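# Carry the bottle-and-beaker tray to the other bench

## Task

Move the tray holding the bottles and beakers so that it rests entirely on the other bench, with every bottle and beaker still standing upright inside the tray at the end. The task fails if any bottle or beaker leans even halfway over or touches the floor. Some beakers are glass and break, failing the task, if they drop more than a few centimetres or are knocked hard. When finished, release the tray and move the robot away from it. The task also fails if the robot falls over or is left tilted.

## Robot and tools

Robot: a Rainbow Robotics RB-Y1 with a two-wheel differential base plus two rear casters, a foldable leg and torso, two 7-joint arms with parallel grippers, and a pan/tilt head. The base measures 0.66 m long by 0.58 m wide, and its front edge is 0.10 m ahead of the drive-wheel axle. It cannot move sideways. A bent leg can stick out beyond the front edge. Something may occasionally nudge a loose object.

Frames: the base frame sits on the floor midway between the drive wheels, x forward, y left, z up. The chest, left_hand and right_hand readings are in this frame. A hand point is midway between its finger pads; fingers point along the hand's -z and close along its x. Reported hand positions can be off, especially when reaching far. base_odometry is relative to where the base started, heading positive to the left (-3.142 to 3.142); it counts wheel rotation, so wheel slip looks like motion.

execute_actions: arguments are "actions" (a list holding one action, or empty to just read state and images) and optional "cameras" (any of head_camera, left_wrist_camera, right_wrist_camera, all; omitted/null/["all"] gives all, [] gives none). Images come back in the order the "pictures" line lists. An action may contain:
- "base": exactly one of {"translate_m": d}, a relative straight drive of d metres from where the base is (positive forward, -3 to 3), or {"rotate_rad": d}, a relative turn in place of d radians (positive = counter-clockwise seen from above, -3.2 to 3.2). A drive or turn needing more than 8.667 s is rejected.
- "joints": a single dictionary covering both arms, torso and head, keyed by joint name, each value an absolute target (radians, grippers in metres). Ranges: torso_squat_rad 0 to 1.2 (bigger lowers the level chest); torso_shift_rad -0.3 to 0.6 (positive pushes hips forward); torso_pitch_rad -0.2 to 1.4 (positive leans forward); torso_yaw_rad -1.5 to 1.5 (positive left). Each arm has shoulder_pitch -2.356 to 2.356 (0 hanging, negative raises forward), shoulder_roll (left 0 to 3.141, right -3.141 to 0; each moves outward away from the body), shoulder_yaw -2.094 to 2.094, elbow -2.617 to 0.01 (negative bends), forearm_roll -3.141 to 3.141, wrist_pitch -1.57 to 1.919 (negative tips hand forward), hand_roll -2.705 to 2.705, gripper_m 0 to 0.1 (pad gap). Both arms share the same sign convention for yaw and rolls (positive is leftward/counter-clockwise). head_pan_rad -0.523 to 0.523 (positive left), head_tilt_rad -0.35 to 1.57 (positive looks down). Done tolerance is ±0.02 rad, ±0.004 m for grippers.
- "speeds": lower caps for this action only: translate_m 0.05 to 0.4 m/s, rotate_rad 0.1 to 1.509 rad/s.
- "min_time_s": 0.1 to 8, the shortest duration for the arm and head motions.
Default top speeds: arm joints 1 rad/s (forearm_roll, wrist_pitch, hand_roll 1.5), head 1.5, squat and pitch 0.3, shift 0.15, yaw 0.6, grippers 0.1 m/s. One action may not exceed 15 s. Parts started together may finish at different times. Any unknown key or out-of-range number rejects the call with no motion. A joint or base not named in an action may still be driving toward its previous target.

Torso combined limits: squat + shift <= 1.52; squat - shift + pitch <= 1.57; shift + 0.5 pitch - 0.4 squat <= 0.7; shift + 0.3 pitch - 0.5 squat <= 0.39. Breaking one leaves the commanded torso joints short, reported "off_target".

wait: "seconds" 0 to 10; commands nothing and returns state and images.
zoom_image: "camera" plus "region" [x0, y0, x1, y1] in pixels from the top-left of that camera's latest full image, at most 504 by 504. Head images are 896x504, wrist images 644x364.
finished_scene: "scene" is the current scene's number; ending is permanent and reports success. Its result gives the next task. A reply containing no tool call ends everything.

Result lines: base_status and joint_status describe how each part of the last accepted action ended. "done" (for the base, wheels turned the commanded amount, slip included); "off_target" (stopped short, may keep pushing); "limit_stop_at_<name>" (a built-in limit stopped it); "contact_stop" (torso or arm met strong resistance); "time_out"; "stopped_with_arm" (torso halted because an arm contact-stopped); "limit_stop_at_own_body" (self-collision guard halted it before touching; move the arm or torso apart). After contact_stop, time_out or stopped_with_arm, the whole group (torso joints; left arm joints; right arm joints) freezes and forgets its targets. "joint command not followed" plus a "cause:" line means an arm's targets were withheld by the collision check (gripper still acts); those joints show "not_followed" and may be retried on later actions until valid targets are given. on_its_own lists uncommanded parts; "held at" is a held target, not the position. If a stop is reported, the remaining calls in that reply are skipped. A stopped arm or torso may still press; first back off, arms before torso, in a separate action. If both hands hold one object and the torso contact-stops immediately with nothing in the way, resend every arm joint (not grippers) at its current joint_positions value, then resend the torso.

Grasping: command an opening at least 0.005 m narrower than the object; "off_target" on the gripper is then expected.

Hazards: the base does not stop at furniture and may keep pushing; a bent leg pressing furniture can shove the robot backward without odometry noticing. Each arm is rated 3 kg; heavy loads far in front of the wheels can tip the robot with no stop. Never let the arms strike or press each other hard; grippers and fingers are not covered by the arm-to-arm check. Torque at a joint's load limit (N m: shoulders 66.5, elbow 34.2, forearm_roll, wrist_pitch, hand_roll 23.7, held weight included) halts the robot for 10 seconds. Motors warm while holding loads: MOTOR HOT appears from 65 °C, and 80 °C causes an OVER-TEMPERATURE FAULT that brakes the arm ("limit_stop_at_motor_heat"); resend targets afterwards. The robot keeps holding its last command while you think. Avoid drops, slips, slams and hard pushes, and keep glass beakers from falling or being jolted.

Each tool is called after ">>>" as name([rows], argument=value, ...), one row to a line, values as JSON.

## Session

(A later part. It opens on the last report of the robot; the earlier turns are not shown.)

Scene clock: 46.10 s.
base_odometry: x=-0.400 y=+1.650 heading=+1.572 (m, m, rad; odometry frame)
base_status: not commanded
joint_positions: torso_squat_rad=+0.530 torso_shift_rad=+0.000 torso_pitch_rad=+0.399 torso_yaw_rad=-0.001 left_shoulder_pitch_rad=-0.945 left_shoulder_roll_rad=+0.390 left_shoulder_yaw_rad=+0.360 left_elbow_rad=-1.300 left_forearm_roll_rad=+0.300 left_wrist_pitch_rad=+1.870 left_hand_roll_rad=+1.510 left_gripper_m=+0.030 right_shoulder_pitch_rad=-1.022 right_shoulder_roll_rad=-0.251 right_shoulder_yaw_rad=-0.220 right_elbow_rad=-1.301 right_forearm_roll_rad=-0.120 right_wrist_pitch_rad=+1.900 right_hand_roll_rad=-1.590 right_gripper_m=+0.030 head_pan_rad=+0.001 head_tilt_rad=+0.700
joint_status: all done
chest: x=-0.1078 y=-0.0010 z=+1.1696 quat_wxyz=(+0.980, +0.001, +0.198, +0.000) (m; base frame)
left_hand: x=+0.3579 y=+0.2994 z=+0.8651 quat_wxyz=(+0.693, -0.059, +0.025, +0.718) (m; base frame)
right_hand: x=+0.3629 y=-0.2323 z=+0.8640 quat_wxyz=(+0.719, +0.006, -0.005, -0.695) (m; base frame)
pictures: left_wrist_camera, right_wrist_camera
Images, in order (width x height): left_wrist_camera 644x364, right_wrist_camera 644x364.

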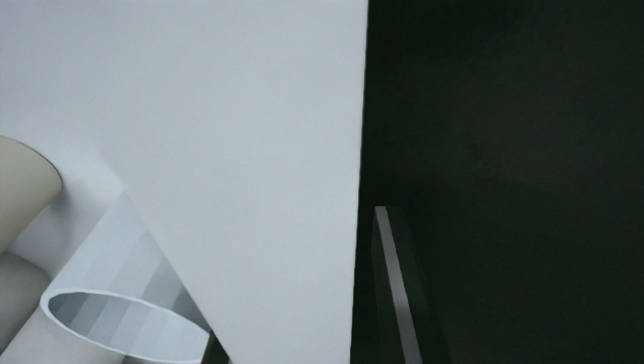

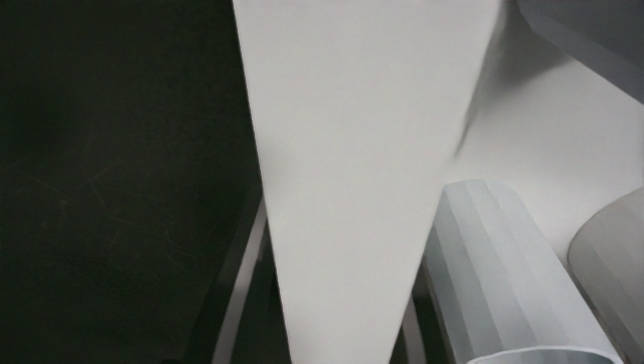

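>>> execute_actions([
  {"joints":{"left_gripper_m":0,"right_gripper_m":0}},
])

>>> execute_actions([
  {"joints":{"torso_squat_rad":0.45}},
])

Scene clock: 47.07 s.
base_odometry: x=-0.400 y=+1.650 heading=+1.572 (m, m, rad; odometry frame)
base_status: not commanded
joint_positions: torso_squat_rad=+0.530 torso_shift_rad=+0.000 torso_pitch_rad=+0.399 torso_yaw_rad=-0.001 left_shoulder_pitch_rad=-0.946 left_shoulder_roll_rad=+0.388 left_shoulder_yaw_rad=+0.360 left_elbow_rad=-1.300 left_forearm_roll_rad=+0.301 left_wrist_pitch_rad=+1.870 left_hand_roll_rad=+1.510 left_gripper_m=+0.011 right_shoulder_pitch_rad=-1.023 right_shoulder_roll_rad=-0.248 right_shoulder_yaw_rad=-0.219 right_elbow_rad=-1.301 right_forearm_roll_rad=-0.121 right_wrist_pitch_rad=+1.900 right_hand_roll_rad=-1.590 right_gripper_m=+0.009 head_pan_rad=+0.001 head_tilt_rad=+0.700
joint_status: left_gripper_m off_target (ended at +0.011, target +0.000); right_gripper_m off_target (ended at +0.009, target +0.000)
chest: x=-0.1079 y=-0.0009 z=+1.1695 quat_wxyz=(+0.980, +0.001, +0.198, +0.000) (m; base frame)
left_hand: x=+0.3581 y=+0.2981 z=+0.8652 quat_wxyz=(+0.694, -0.060, +0.025, +0.717) (m; base frame)
right_hand: x=+0.3630 y=-0.2302 z=+0.8640 quat_wxyz=(+0.720, +0.007, -0.004, -0.694) (m; base frame)
pictures: head_camera, left_wrist_camera, right_wrist_camera
Images, in order (width x height): head_camera 896x504, left_wrist_camera 644x364, right_wrist_camera 644x364.

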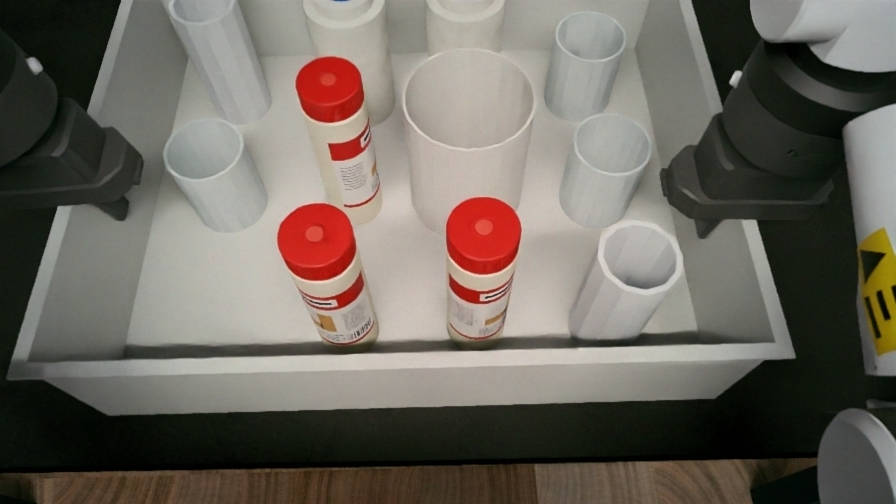

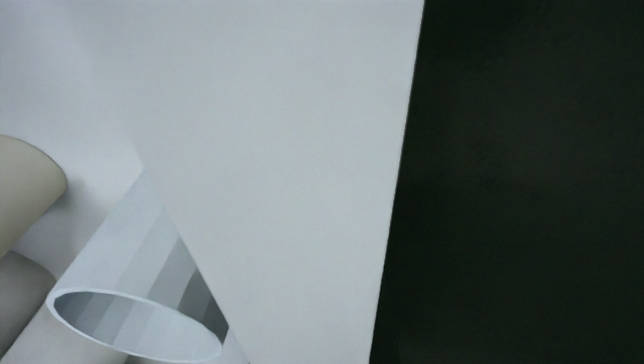

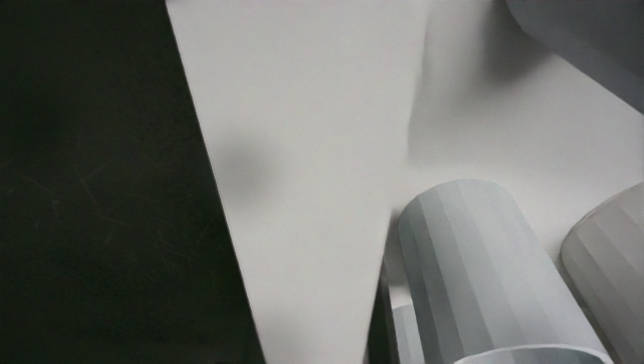

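Scene clock: 48.10 s.
base_odometry: x=-0.400 y=+1.650 heading=+1.572 (m, m, rad; odometry frame)
base_status: not commanded
joint_positions: torso_squat_rad=+0.450 torso_shift_rad=+0.001 torso_pitch_rad=+0.401 torso_yaw_rad=-0.001 left_shoulder_pitch_rad=-0.945 left_shoulder_roll_rad=+0.387 left_shoulder_yaw_rad=+0.359 left_elbow_rad=-1.299 left_forearm_roll_rad=+0.301 left_wrist_pitch_rad=+1.870 left_hand_roll_rad=+1.510 left_gripper_m=+0.011 right_shoulder_pitch_rad=-1.020 right_shoulder_roll_rad=-0.247 right_shoulder_yaw_rad=-0.219 right_elbow_rad=-1.299 right_forearm_roll_rad=-0.121 right_wrist_pitch_rad=+1.900 right_hand_roll_rad=-1.590 right_gripper_m=+0.009 head_pan_rad=+0.001 head_tilt_rad=+0.700
joint_status: all done
chest: x=-0.1069 y=-0.0010 z=+1.1957 quat_wxyz=(+0.980, +0.001, +0.199, +0.000) (m; base frame)
left_hand: x=+0.3578 y=+0.2978 z=+0.8894 quat_wxyz=(+0.694, -0.059, +0.027, +0.717) (m; base frame)
right_hand: x=+0.3620 y=-0.2304 z=+0.8876 quat_wxyz=(+0.720, +0.004, -0.002, -0.694) (m; base frame)
pictures: head_camera, left_wrist_camera, right_wrist_camera
Images, in order (width x height): head_camera 896x504, left_wrist_camera 644x364, right_wrist_camera 644x364.

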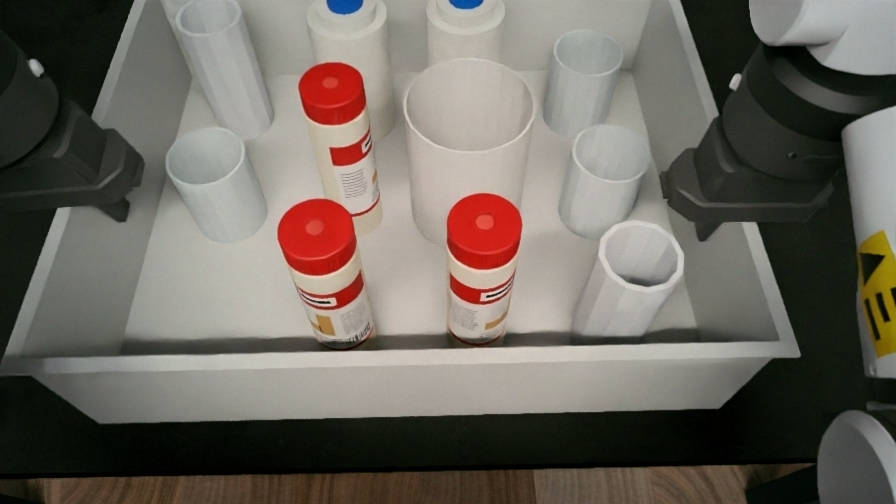

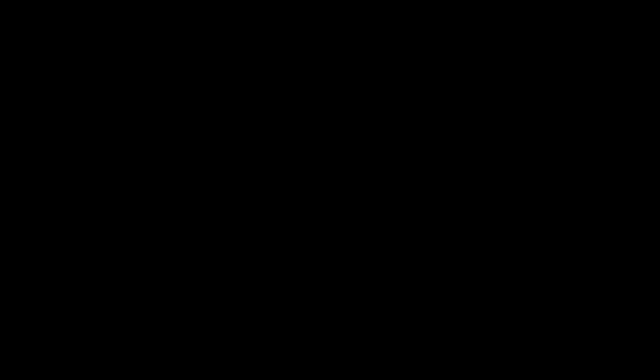

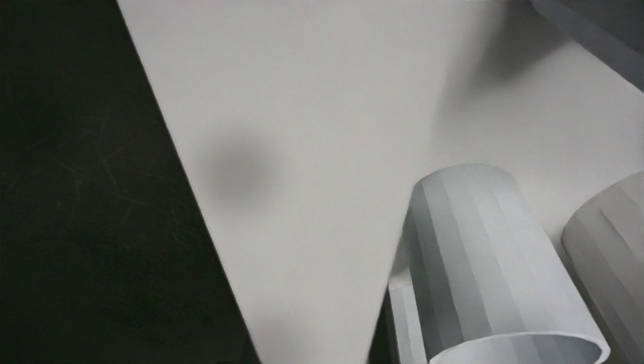

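>>> execute_actions([
  {"joints":{"torso_squat_rad":0.53}},
], cameras=[])

>>> execute_actions([
  {"joints":{"left_gripper_m":0.035,"right_gripper_m":0.035,"torso_squat_rad":0.5}},
], cameras=[])

>>> execute_actions([
  {"base":{"translate_m":0.075},"speeds":{"translate_m":0.05}},
])

>>> execute_actions([
  {"joints":{"torso_squat_rad":0.53,"left_gripper_m":0,"right_gripper_m":0}},
], cameras=[])

>>> execute_actions([
  {"joints":{"torso_squat_rad":0.47}},
])

Scene clock: 50.10 s.
base_odometry: x=-0.400 y=+1.650 heading=+1.572 (m, m, rad; odometry frame)
base_status: not commanded
joint_positions: torso_squat_rad=+0.530 torso_shift_rad=+0.000 torso_pitch_rad=+0.399 torso_yaw_rad=-0.001 left_shoulder_pitch_rad=-0.946 left_shoulder_roll_rad=+0.388 left_shoulder_yaw_rad=+0.359 left_elbow_rad=-1.300 left_forearm_roll_rad=+0.301 left_wrist_pitch_rad=+1.870 left_hand_roll_rad=+1.510 left_gripper_m=+0.011 right_shoulder_pitch_rad=-1.023 right_shoulder_roll_rad=-0.248 right_shoulder_yaw_rad=-0.219 right_elbow_rad=-1.302 right_forearm_roll_rad=-0.121 right_wrist_pitch_rad=+1.900 right_hand_roll_rad=-1.590 right_gripper_m=+0.009 head_pan_rad=+0.001 head_tilt_rad=+0.700
joint_status: all done
chest: x=-0.1081 y=-0.0009 z=+1.1696 quat_wxyz=(+0.980, +0.001, +0.198, +0.000) (m; base frame)
left_hand: x=+0.3581 y=+0.2978 z=+0.8654 quat_wxyz=(+0.694, -0.060, +0.025, +0.717) (m; base frame)
right_hand: x=+0.3631 y=-0.2303 z=+0.8647 quat_wxyz=(+0.720, +0.007, -0.005, -0.694) (m; base frame)
pictures: none
No camera images: the call's "cameras" was empty. Leave "cameras" out to get every camera's image.

Scene clock: 50.93 s.
base_odometry: x=-0.400 y=+1.650 heading=+1.572 (m, m, rad; odometry frame)
base_status: not commanded
joint_positions: torso_squat_rad=+0.500 torso_shift_rad=+0.000 torso_pitch_rad=+0.400 torso_yaw_rad=-0.001 left_shoulder_pitch_rad=-0.945 left_shoulder_roll_rad=+0.390 left_shoulder_yaw_rad=+0.360 left_elbow_rad=-1.300 left_forearm_roll_rad=+0.300 left_wrist_pitch_rad=+1.870 left_hand_roll_rad=+1.510 left_gripper_m=+0.035 right_shoulder_pitch_rad=-1.020 right_shoulder_roll_rad=-0.250 right_shoulder_yaw_rad=-0.220 right_elbow_rad=-1.300 right_forearm_roll_rad=-0.120 right_wrist_pitch_rad=+1.900 right_hand_roll_rad=-1.590 right_gripper_m=+0.035 head_pan_rad=+0.001 head_tilt_rad=+0.700
joint_status: all done
chest: x=-0.1074 y=-0.0009 z=+1.1798 quat_wxyz=(+0.980, +0.001, +0.199, +0.000) (m; base frame)
left_hand: x=+0.3581 y=+0.2991 z=+0.8748 quat_wxyz=(+0.693, -0.059, +0.025, +0.718) (m; base frame)
right_hand: x=+0.3623 y=-0.2321 z=+0.8729 quat_wxyz=(+0.719, +0.005, -0.004, -0.695) (m; base frame)
pictures: none
No camera images: the call's "cameras" was empty. Leave "cameras" out to get every camera's image.

Scene clock: 53.13 s.
base_odometry: x=-0.400 y=+1.725 heading=+1.572 (m, m, rad; odometry frame)
base_status: done
joint_positions: torso_squat_rad=+0.500 torso_shift_rad=+0.000 torso_pitch_rad=+0.400 torso_yaw_rad=-0.001 left_shoulder_pitch_rad=-0.945 left_shoulder_roll_rad=+0.390 left_shoulder_yaw_rad=+0.360 left_elbow_rad=-1.300 left_forearm_roll_rad=+0.300 left_wrist_pitch_rad=+1.870 left_hand_roll_rad=+1.510 left_gripper_m=+0.035 right_shoulder_pitch_rad=-1.020 right_shoulder_roll_rad=-0.250 right_shoulder_yaw_rad=-0.220 right_elbow_rad=-1.300 right_forearm_roll_rad=-0.120 right_wrist_pitch_rad=+1.900 right_hand_roll_rad=-1.590 right_gripper_m=+0.035 head_pan_rad=+0.001 head_tilt_rad=+0.700
joint_status: not commanded
chest: x=-0.1074 y=-0.0009 z=+1.1798 quat_wxyz=(+0.980, +0.001, +0.199, +0.000) (m; base frame)
left_hand: x=+0.3581 y=+0.2991 z=+0.8749 quat_wxyz=(+0.693, -0.059, +0.025, +0.718) (m; base frame)
right_hand: x=+0.3623 y=-0.2321 z=+0.8729 quat_wxyz=(+0.719, +0.005, -0.004, -0.695) (m; base frame)
pictures: head_camera, left_wrist_camera, right_wrist_camera
Images, in order (width x height): head_camera 896x504, left_wrist_camera 644x364, right_wrist_camera 644x364.

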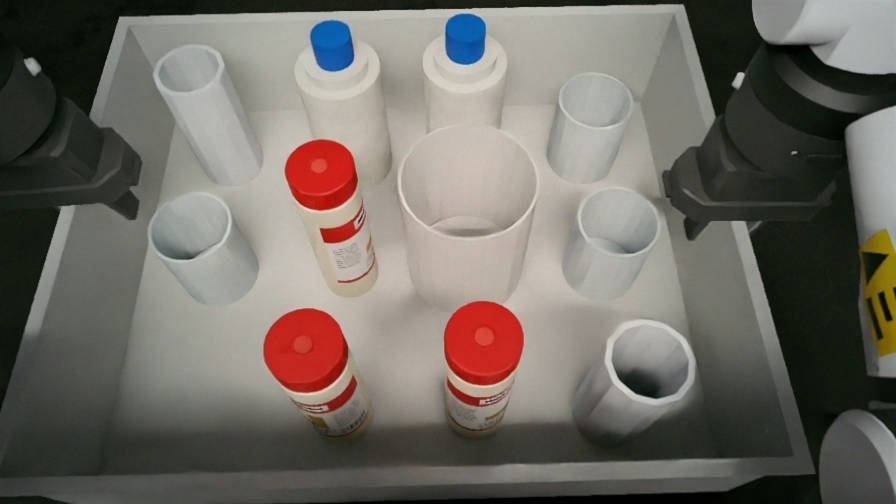

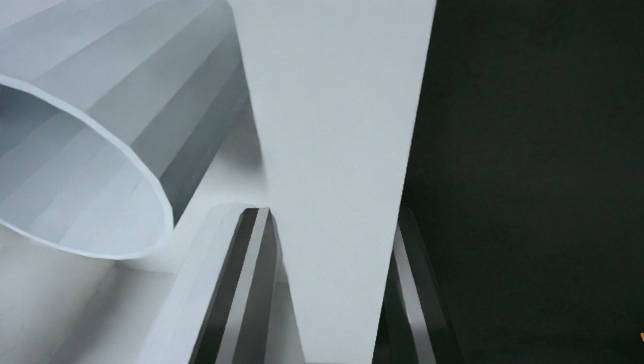

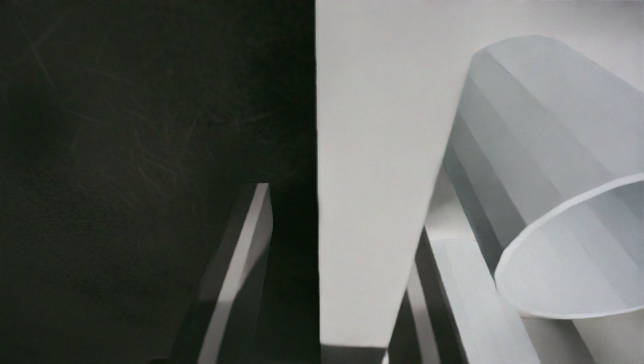

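Scene clock: 53.97 s.
base_odometry: x=-0.400 y=+1.725 heading=+1.572 (m, m, rad; odometry frame)
base_status: not commanded
joint_positions: torso_squat_rad=+0.530 torso_shift_rad=+0.000 torso_pitch_rad=+0.399 torso_yaw_rad=-0.001 left_shoulder_pitch_rad=-0.947 left_shoulder_roll_rad=+0.389 left_shoulder_yaw_rad=+0.360 left_elbow_rad=-1.301 left_forearm_roll_rad=+0.301 left_wrist_pitch_rad=+1.870 left_hand_roll_rad=+1.510 left_gripper_m=+0.011 right_shoulder_pitch_rad=-1.022 right_shoulder_roll_rad=-0.248 right_shoulder_yaw_rad=-0.219 right_elbow_rad=-1.301 right_forearm_roll_rad=-0.121 right_wrist_pitch_rad=+1.900 right_hand_roll_rad=-1.590 right_gripper_m=+0.009 head_pan_rad=+0.001 head_tilt_rad=+0.700
joint_status: left_gripper_m off_target (ended at +0.011, target +0.000); right_gripper_m off_target (ended at +0.009, target +0.000); the others done
chest: x=-0.1080 y=-0.0009 z=+1.1696 quat_wxyz=(+0.980, +0.001, +0.198, +0.000) (m; base frame)
left_hand: x=+0.3583 y=+0.2982 z=+0.8658 quat_wxyz=(+0.694, -0.060, +0.025, +0.717) (m; base frame)
right_hand: x=+0.3628 y=-0.2301 z=+0.8640 quat_wxyz=(+0.720, +0.007, -0.004, -0.694) (m; base frame)
pictures: none
No camera images: the call's "cameras" was empty. Leave "cameras" out to get every camera's image.

Scene clock: 54.90 s.
base_odometry: x=-0.400 y=+1.725 heading=+1.572 (m, m, rad; odometry frame)
base_status: not commanded
joint_positions: torso_squat_rad=+0.470 torso_shift_rad=+0.001 torso_pitch_rad=+0.401 torso_yaw_rad=-0.001 left_shoulder_pitch_rad=-0.945 left_shoulder_roll_rad=+0.387 left_shoulder_yaw_rad=+0.359 left_elbow_rad=-1.299 left_forearm_roll_rad=+0.301 left_wrist_pitch_rad=+1.870 left_hand_roll_rad=+1.510 left_gripper_m=+0.011 right_shoulder_pitch_rad=-1.019 right_shoulder_roll_rad=-0.247 right_shoulder_yaw_rad=-0.219 right_elbow_rad=-1.299 right_forearm_roll_rad=-0.121 right_wrist_pitch_rad=+1.900 right_hand_roll_rad=-1.590 right_gripper_m=+0.009 head_pan_rad=+0.001 head_tilt_rad=+0.700
joint_status: all done
chest: x=-0.1068 y=-0.0009 z=+1.1895 quat_wxyz=(+0.980, +0.001, +0.199, +0.000) (m; base frame)
left_hand: x=+0.3578 y=+0.2978 z=+0.8831 quat_wxyz=(+0.694, -0.059, +0.027, +0.717) (m; base frame)
right_hand: x=+0.3617 y=-0.2305 z=+0.8809 quat_wxyz=(+0.720, +0.004, -0.001, -0.694) (m; base frame)
pictures: head_camera, left_wrist_camera, right_wrist_camera
Images, in order (width x height): head_camera 896x504, left_wrist_camera 644x364, right_wrist_camera 644x364.

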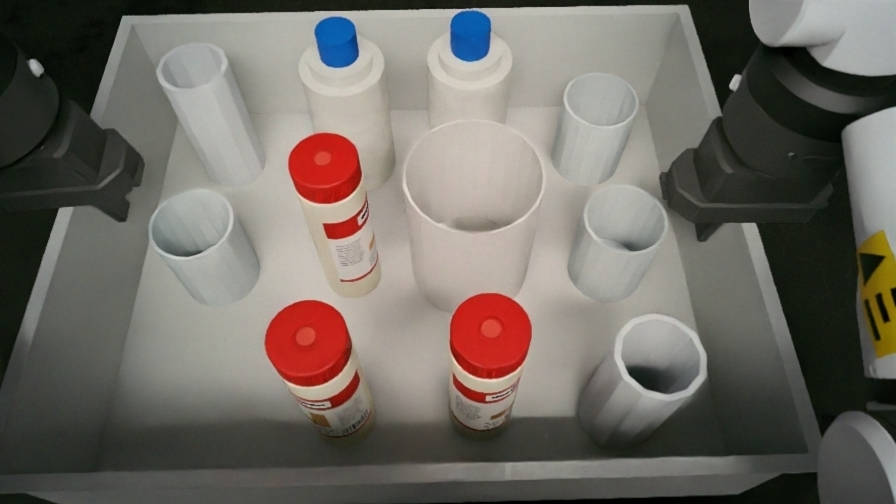

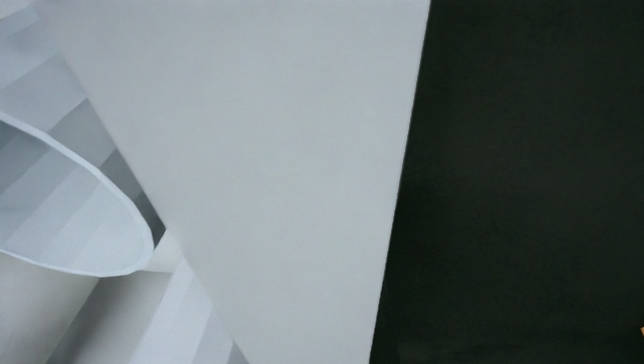

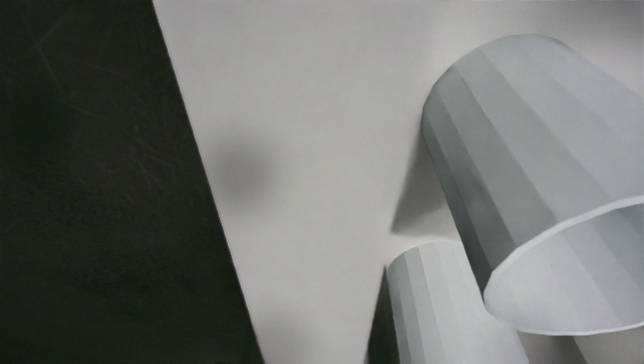

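>>> execute_actions([
  {"joints":{"torso_squat_rad":0.25}},
], cameras=["head_camera"])

>>> execute_actions([
  {"base":{"translate_m":-0.9},"speeds":{"translate_m":0.2}},
], cameras=["head_camera"])

Scene clock: 56.83 s.
base_odometry: x=-0.400 y=+1.725 heading=+1.572 (m, m, rad; odometry frame)
base_status: not commanded
joint_positions: torso_squat_rad=+0.250 torso_shift_rad=+0.001 torso_pitch_rad=+0.401 torso_yaw_rad=-0.001 left_shoulder_pitch_rad=-0.945 left_shoulder_roll_rad=+0.387 left_shoulder_yaw_rad=+0.359 left_elbow_rad=-1.299 left_forearm_roll_rad=+0.301 left_wrist_pitch_rad=+1.870 left_hand_roll_rad=+1.510 left_gripper_m=+0.011 right_shoulder_pitch_rad=-1.019 right_shoulder_roll_rad=-0.247 right_shoulder_yaw_rad=-0.219 right_elbow_rad=-1.299 right_forearm_roll_rad=-0.121 right_wrist_pitch_rad=+1.900 right_hand_roll_rad=-1.590 right_gripper_m=+0.009 head_pan_rad=+0.001 head_tilt_rad=+0.700
joint_status: all done
chest: x=-0.1067 y=-0.0010 z=+1.2436 quat_wxyz=(+0.980, +0.001, +0.199, +0.000) (m; base frame)
left_hand: x=+0.3578 y=+0.2978 z=+0.9371 quat_wxyz=(+0.694, -0.059, +0.027, +0.717) (m; base frame)
right_hand: x=+0.3617 y=-0.2305 z=+0.9350 quat_wxyz=(+0.720, +0.004, -0.001, -0.694) (m; base frame)
pictures: head_camera
Images, in order (width x height): head_camera 896x504.

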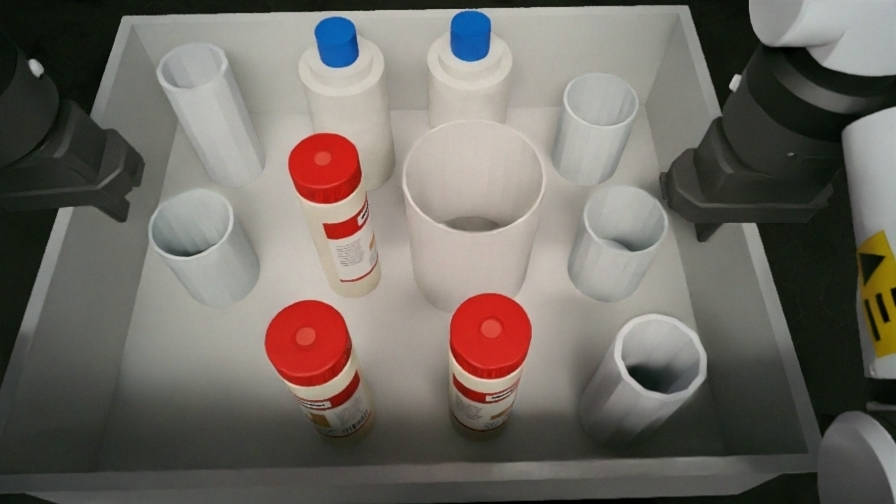

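Scene clock: 62.23 s.
base_odometry: x=-0.399 y=+0.825 heading=+1.573 (m, m, rad; odometry frame)
base_status: done
joint_positions: torso_squat_rad=+0.250 torso_shift_rad=+0.001 torso_pitch_rad=+0.401 torso_yaw_rad=-0.001 left_shoulder_pitch_rad=-0.945 left_shoulder_roll_rad=+0.387 left_shoulder_yaw_rad=+0.359 left_elbow_rad=-1.299 left_forearm_roll_rad=+0.301 left_wrist_pitch_rad=+1.870 left_hand_roll_rad=+1.510 left_gripper_m=+0.011 right_shoulder_pitch_rad=-1.019 right_shoulder_roll_rad=-0.247 right_shoulder_yaw_rad=-0.219 right_elbow_rad=-1.299 right_forearm_roll_rad=-0.121 right_wrist_pitch_rad=+1.900 right_hand_roll_rad=-1.590 right_gripper_m=+0.009 head_pan_rad=+0.001 head_tilt_rad=+0.700
joint_status: not commanded
chest: x=-0.1067 y=-0.0010 z=+1.2436 quat_wxyz=(+0.980, +0.001, +0.199, +0.000) (m; base frame)
left_hand: x=+0.3577 y=+0.2977 z=+0.9371 quat_wxyz=(+0.694, -0.059, +0.027, +0.717) (m; base frame)
right_hand: x=+0.3616 y=-0.2305 z=+0.9349 quat_wxyz=(+0.720, +0.004, -0.001, -0.694) (m; base frame)
pictures: head_camera
Images, in order (width x height): head_camera 896x504.

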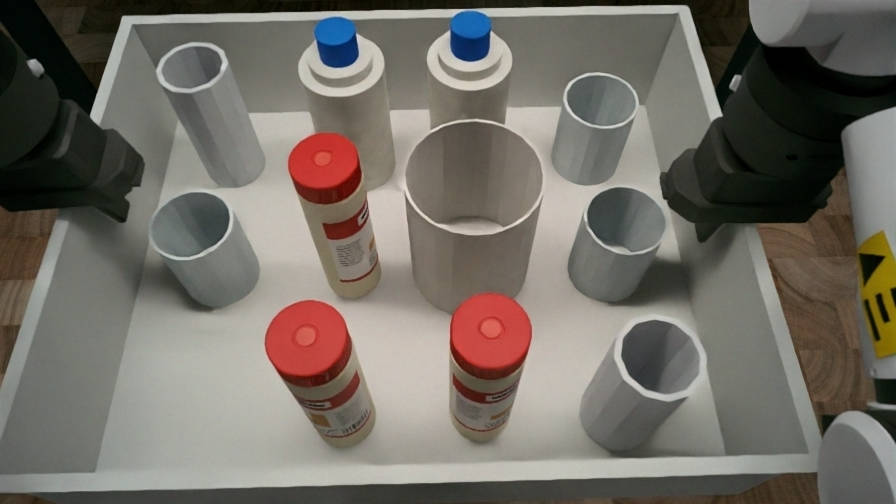

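>>> execute_actions([
  {"base":{"rotate_rad":3.14},"speeds":{"rotate_rad":0.5}},
], cameras=["head_camera"])

>>> execute_actions([
  {"base":{"translate_m":2.1},"joints":{"head_tilt_rad":0.1},"speeds":{"translate_m":0.3}},
])

Scene clock: 70.07 s.
base_odometry: x=-0.399 y=+0.825 heading=-1.571 (m, m, rad; odometry frame)
base_status: done
joint_positions: torso_squat_rad=+0.250 torso_shift_rad=+0.001 torso_pitch_rad=+0.401 torso_yaw_rad=-0.001 left_shoulder_pitch_rad=-0.945 left_shoulder_roll_rad=+0.387 left_shoulder_yaw_rad=+0.359 left_elbow_rad=-1.299 left_forearm_roll_rad=+0.301 left_wrist_pitch_rad=+1.870 left_hand_roll_rad=+1.510 left_gripper_m=+0.011 right_shoulder_pitch_rad=-1.019 right_shoulder_roll_rad=-0.247 right_shoulder_yaw_rad=-0.219 right_elbow_rad=-1.299 right_forearm_roll_rad=-0.121 right_wrist_pitch_rad=+1.900 right_hand_roll_rad=-1.590 right_gripper_m=+0.009 head_pan_rad=+0.001 head_tilt_rad=+0.700
joint_status: not commanded
chest: x=-0.1067 y=-0.0010 z=+1.2436 quat_wxyz=(+0.980, +0.001, +0.199, +0.000) (m; base frame)
left_hand: x=+0.3577 y=+0.2977 z=+0.9371 quat_wxyz=(+0.694, -0.059, +0.027, +0.717) (m; base frame)
right_hand: x=+0.3616 y=-0.2305 z=+0.9349 quat_wxyz=(+0.720, +0.004, -0.001, -0.694) (m; base frame)
pictures: head_camera
Images, in order (width x height): head_camera 896x504.

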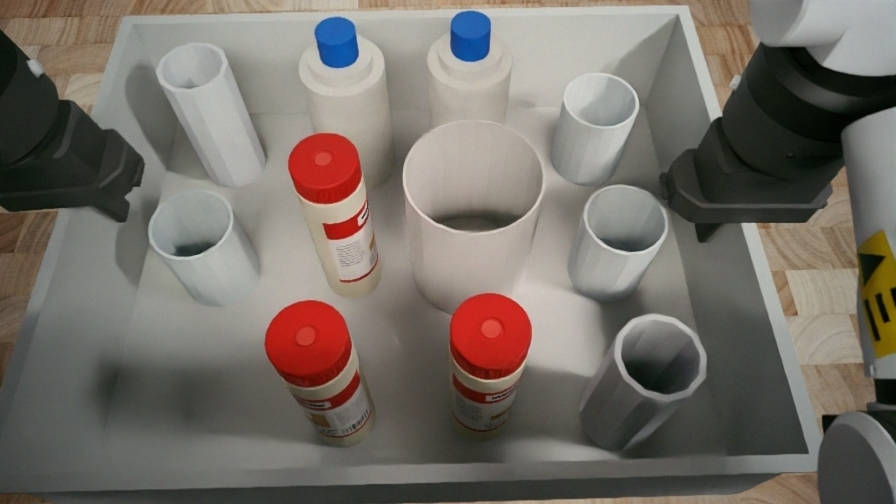

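Scene clock: 78.20 s.
base_odometry: x=-0.399 y=-1.275 heading=-1.571 (m, m, rad; odometry frame)
base_status: done
joint_positions: torso_squat_rad=+0.250 torso_shift_rad=+0.001 torso_pitch_rad=+0.401 torso_yaw_rad=-0.001 left_shoulder_pitch_rad=-0.945 left_shoulder_roll_rad=+0.387 left_shoulder_yaw_rad=+0.359 left_elbow_rad=-1.299 left_forearm_roll_rad=+0.301 left_wrist_pitch_rad=+1.870 left_hand_roll_rad=+1.510 left_gripper_m=+0.011 right_shoulder_pitch_rad=-1.019 right_shoulder_roll_rad=-0.247 right_shoulder_yaw_rad=-0.219 right_elbow_rad=-1.299 right_forearm_roll_rad=-0.121 right_wrist_pitch_rad=+1.900 right_hand_roll_rad=-1.590 right_gripper_m=+0.009 head_pan_rad=+0.001 head_tilt_rad=+0.100
joint_status: all done
chest: x=-0.1067 y=-0.0010 z=+1.2436 quat_wxyz=(+0.980, +0.001, +0.199, +0.000) (m; base frame)
left_hand: x=+0.3577 y=+0.2977 z=+0.9370 quat_wxyz=(+0.694, -0.059, +0.027, +0.717) (m; base frame)
right_hand: x=+0.3617 y=-0.2305 z=+0.9349 quat_wxyz=(+0.720, +0.004, -0.001, -0.694) (m; base frame)
pictures: head_camera, left_wrist_camera, right_wrist_camera
Images, in order (width x height): head_camera 896x504, left_wrist_camera 644x364, right_wrist_camera 644x364.

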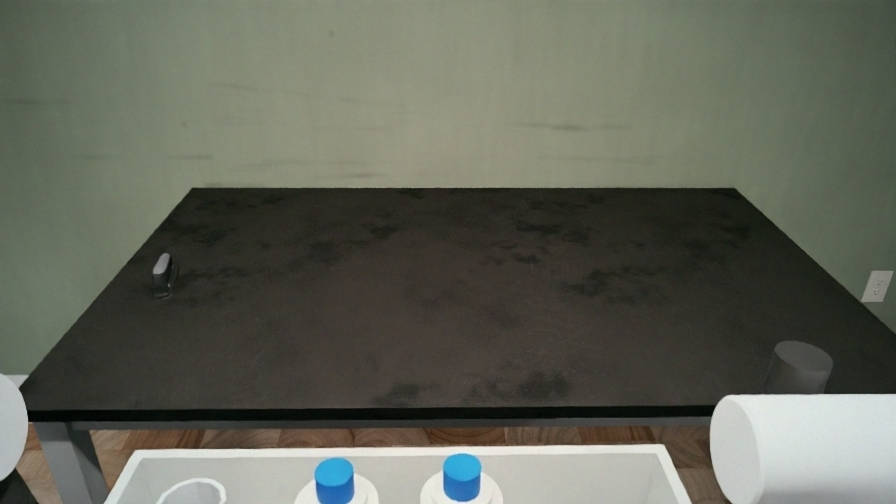

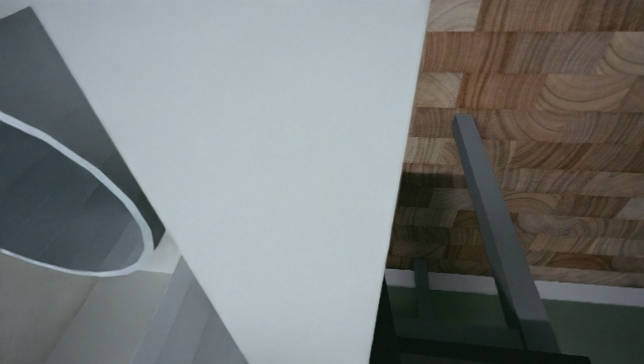

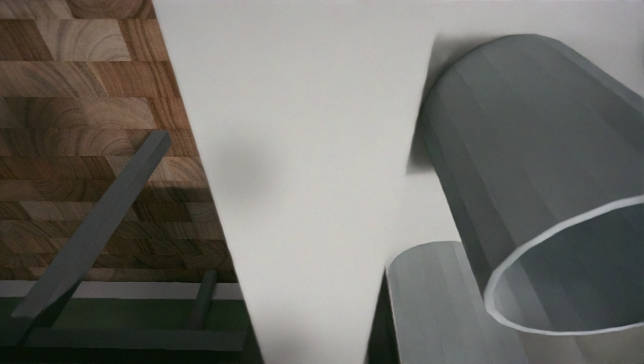

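>>> execute_actions([
  {"base":{"translate_m":0.4},"joints":{"head_tilt_rad":0.2},"speeds":{"translate_m":0.2}},
])

>>> execute_actions([
  {"base":{"translate_m":0.33},"joints":{"head_tilt_rad":0.9,"head_pan_rad":-0.3},"speeds":{"translate_m":0.15}},
])

Scene clock: 81.30 s.
base_odometry: x=-0.400 y=-1.675 heading=-1.571 (m, m, rad; odometry frame)
base_status: done
joint_positions: torso_squat_rad=+0.250 torso_shift_rad=+0.001 torso_pitch_rad=+0.401 torso_yaw_rad=-0.001 left_shoulder_pitch_rad=-0.944 left_shoulder_roll_rad=+0.387 left_shoulder_yaw_rad=+0.359 left_elbow_rad=-1.299 left_forearm_roll_rad=+0.301 left_wrist_pitch_rad=+1.870 left_hand_roll_rad=+1.510 left_gripper_m=+0.011 right_shoulder_pitch_rad=-1.019 right_shoulder_roll_rad=-0.247 right_shoulder_yaw_rad=-0.219 right_elbow_rad=-1.299 right_forearm_roll_rad=-0.121 right_wrist_pitch_rad=+1.900 right_hand_roll_rad=-1.590 right_gripper_m=+0.009 head_pan_rad=+0.001 head_tilt_rad=+0.200
joint_status: all done
chest: x=-0.1067 y=-0.0010 z=+1.2436 quat_wxyz=(+0.980, +0.001, +0.199, +0.000) (m; base frame)
left_hand: x=+0.3577 y=+0.2977 z=+0.9370 quat_wxyz=(+0.694, -0.059, +0.027, +0.717) (m; base frame)
right_hand: x=+0.3617 y=-0.2305 z=+0.9349 quat_wxyz=(+0.720, +0.004, -0.001, -0.694) (m; base frame)
pictures: head_camera, left_wrist_camera, right_wrist_camera
Images, in order (width x height): head_camera 896x504, left_wrist_camera 644x364, right_wrist_camera 644x364.

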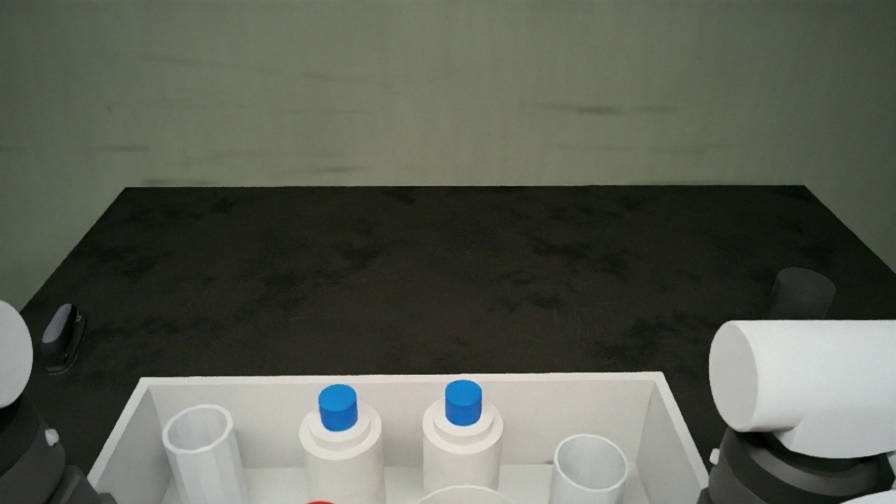

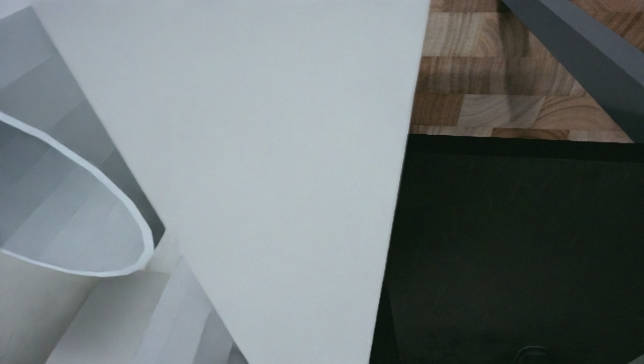

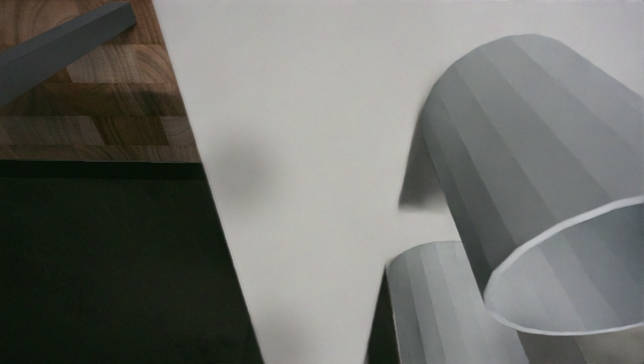

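Scene clock: 84.33 s.
base_odometry: x=-0.400 y=-2.005 heading=-1.571 (m, m, rad; odometry frame)
base_status: done
joint_positions: torso_squat_rad=+0.250 torso_shift_rad=+0.001 torso_pitch_rad=+0.401 torso_yaw_rad=-0.001 left_shoulder_pitch_rad=-0.944 left_shoulder_roll_rad=+0.387 left_shoulder_yaw_rad=+0.359 left_elbow_rad=-1.299 left_forearm_roll_rad=+0.301 left_wrist_pitch_rad=+1.870 left_hand_roll_rad=+1.510 left_gripper_m=+0.011 right_shoulder_pitch_rad=-1.019 right_shoulder_roll_rad=-0.247 right_shoulder_yaw_rad=-0.219 right_elbow_rad=-1.299 right_forearm_roll_rad=-0.121 right_wrist_pitch_rad=+1.900 right_hand_roll_rad=-1.590 right_gripper_m=+0.009 head_pan_rad=-0.300 head_tilt_rad=+0.900
joint_status: all done
chest: x=-0.1067 y=-0.0010 z=+1.2436 quat_wxyz=(+0.980, +0.001, +0.199, +0.000) (m; base frame)
left_hand: x=+0.3577 y=+0.2977 z=+0.9370 quat_wxyz=(+0.694, -0.059, +0.027, +0.717) (m; base frame)
right_hand: x=+0.3617 y=-0.2305 z=+0.9349 quat_wxyz=(+0.720, +0.004, -0.001, -0.694) (m; base frame)
pictures: head_camera, left_wrist_camera, right_wrist_camera
Images, in order (width x height): head_camera 896x504, left_wrist_camera 644x364, right_wrist_camera 644x364.

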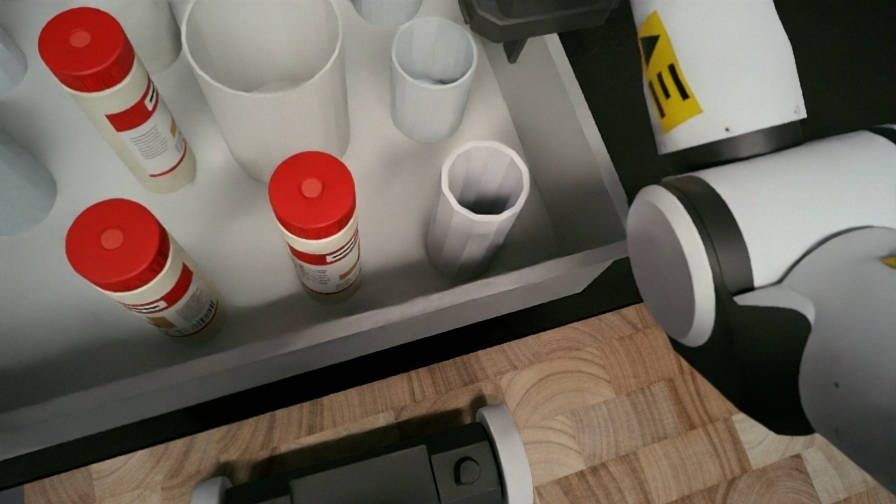

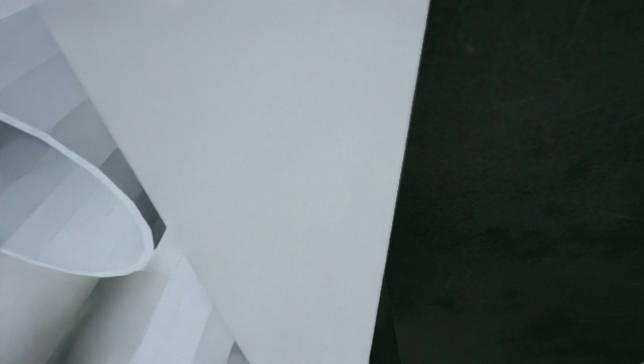

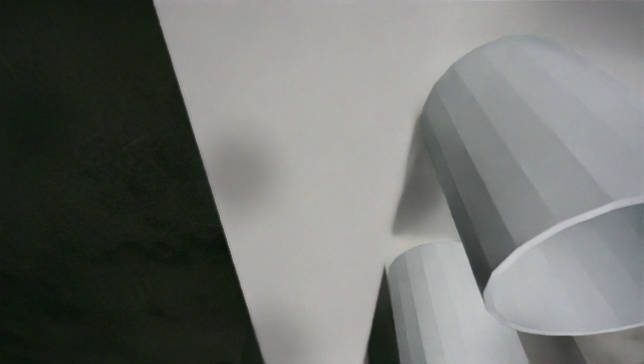

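>>> execute_actions([
  {"base":{"translate_m":0.07},"speeds":{"translate_m":0.08}},
], cameras=[])

>>> execute_actions([
  {"joints":{"torso_squat_rad":0.48,"head_pan_rad":0,"head_tilt_rad":0.85}},
], cameras=["head_camera"])

>>> execute_actions([
  {"joints":{"torso_squat_rad":0.52}},
], cameras=["head_camera"])

Scene clock: 86.03 s.
base_odometry: x=-0.400 y=-2.075 heading=-1.571 (m, m, rad; odometry frame)
base_status: done
joint_positions: torso_squat_rad=+0.250 torso_shift_rad=+0.001 torso_pitch_rad=+0.401 torso_yaw_rad=-0.001 left_shoulder_pitch_rad=-0.944 left_shoulder_roll_rad=+0.387 left_shoulder_yaw_rad=+0.359 left_elbow_rad=-1.299 left_forearm_roll_rad=+0.301 left_wrist_pitch_rad=+1.870 left_hand_roll_rad=+1.510 left_gripper_m=+0.011 right_shoulder_pitch_rad=-1.019 right_shoulder_roll_rad=-0.247 right_shoulder_yaw_rad=-0.219 right_elbow_rad=-1.299 right_forearm_roll_rad=-0.121 right_wrist_pitch_rad=+1.900 right_hand_roll_rad=-1.590 right_gripper_m=+0.009 head_pan_rad=-0.300 head_tilt_rad=+0.900
joint_status: not commanded
chest: x=-0.1067 y=-0.0010 z=+1.2436 quat_wxyz=(+0.980, +0.001, +0.199, +0.000) (m; base frame)
left_hand: x=+0.3577 y=+0.2977 z=+0.9370 quat_wxyz=(+0.694, -0.059, +0.027, +0.717) (m; base frame)
right_hand: x=+0.3616 y=-0.2305 z=+0.9349 quat_wxyz=(+0.720, +0.004, -0.001, -0.694) (m; base frame)
pictures: none
No camera images: the call's "cameras" was empty. Leave "cameras" out to get every camera's image.

Scene clock: 87.63 s.
base_odometry: x=-0.400 y=-2.075 heading=-1.571 (m, m, rad; odometry frame)
base_status: not commanded
joint_positions: torso_squat_rad=+0.480 torso_shift_rad=+0.001 torso_pitch_rad=+0.401 torso_yaw_rad=-0.001 left_shoulder_pitch_rad=-0.944 left_shoulder_roll_rad=+0.387 left_shoulder_yaw_rad=+0.359 left_elbow_rad=-1.299 left_forearm_roll_rad=+0.301 left_wrist_pitch_rad=+1.870 left_hand_roll_rad=+1.510 left_gripper_m=+0.011 right_shoulder_pitch_rad=-1.019 right_shoulder_roll_rad=-0.247 right_shoulder_yaw_rad=-0.219 right_elbow_rad=-1.299 right_forearm_roll_rad=-0.121 right_wrist_pitch_rad=+1.900 right_hand_roll_rad=-1.590 right_gripper_m=+0.009 head_pan_rad=+0.000 head_tilt_rad=+0.850
joint_status: all done
chest: x=-0.1068 y=-0.0009 z=+1.1863 quat_wxyz=(+0.980, +0.001, +0.199, +0.000) (m; base frame)
left_hand: x=+0.3577 y=+0.2977 z=+0.8797 quat_wxyz=(+0.694, -0.059, +0.027, +0.717) (m; base frame)
right_hand: x=+0.3616 y=-0.2305 z=+0.8776 quat_wxyz=(+0.720, +0.004, -0.001, -0.694) (m; base frame)
pictures: head_camera
Images, in order (width x height): head_camera 896x504.

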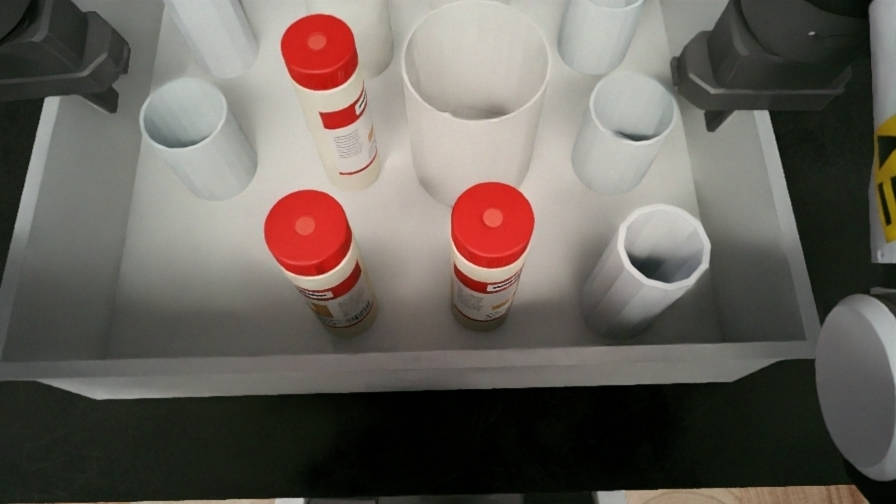

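Scene clock: 88.47 s.
base_odometry: x=-0.400 y=-2.075 heading=-1.571 (m, m, rad; odometry frame)
base_status: not commanded
joint_positions: torso_squat_rad=+0.520 torso_shift_rad=+0.000 torso_pitch_rad=+0.400 torso_yaw_rad=-0.001 left_shoulder_pitch_rad=-0.945 left_shoulder_roll_rad=+0.387 left_shoulder_yaw_rad=+0.359 left_elbow_rad=-1.299 left_forearm_roll_rad=+0.301 left_wrist_pitch_rad=+1.870 left_hand_roll_rad=+1.510 left_gripper_m=+0.011 right_shoulder_pitch_rad=-1.020 right_shoulder_roll_rad=-0.247 right_shoulder_yaw_rad=-0.219 right_elbow_rad=-1.300 right_forearm_roll_rad=-0.121 right_wrist_pitch_rad=+1.900 right_hand_roll_rad=-1.590 right_gripper_m=+0.009 head_pan_rad=+0.000 head_tilt_rad=+0.850
joint_status: all done
chest: x=-0.1072 y=-0.0009 z=+1.1729 quat_wxyz=(+0.980, +0.001, +0.199, +0.000) (m; base frame)
left_hand: x=+0.3577 y=+0.2977 z=+0.8669 quat_wxyz=(+0.694, -0.059, +0.027, +0.717) (m; base frame)
right_hand: x=+0.3620 y=-0.2304 z=+0.8652 quat_wxyz=(+0.720, +0.005, -0.002, -0.694) (m; base frame)
pictures: head_camera
Images, in order (width x height): head_camera 896x504.

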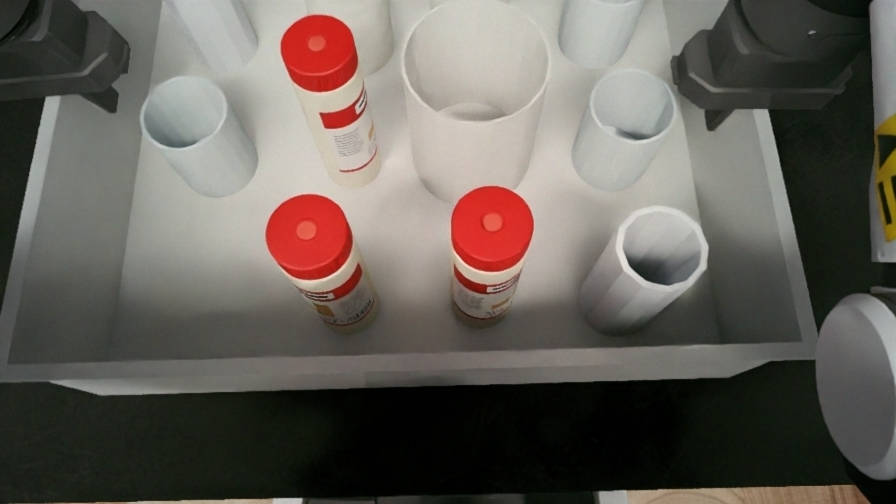

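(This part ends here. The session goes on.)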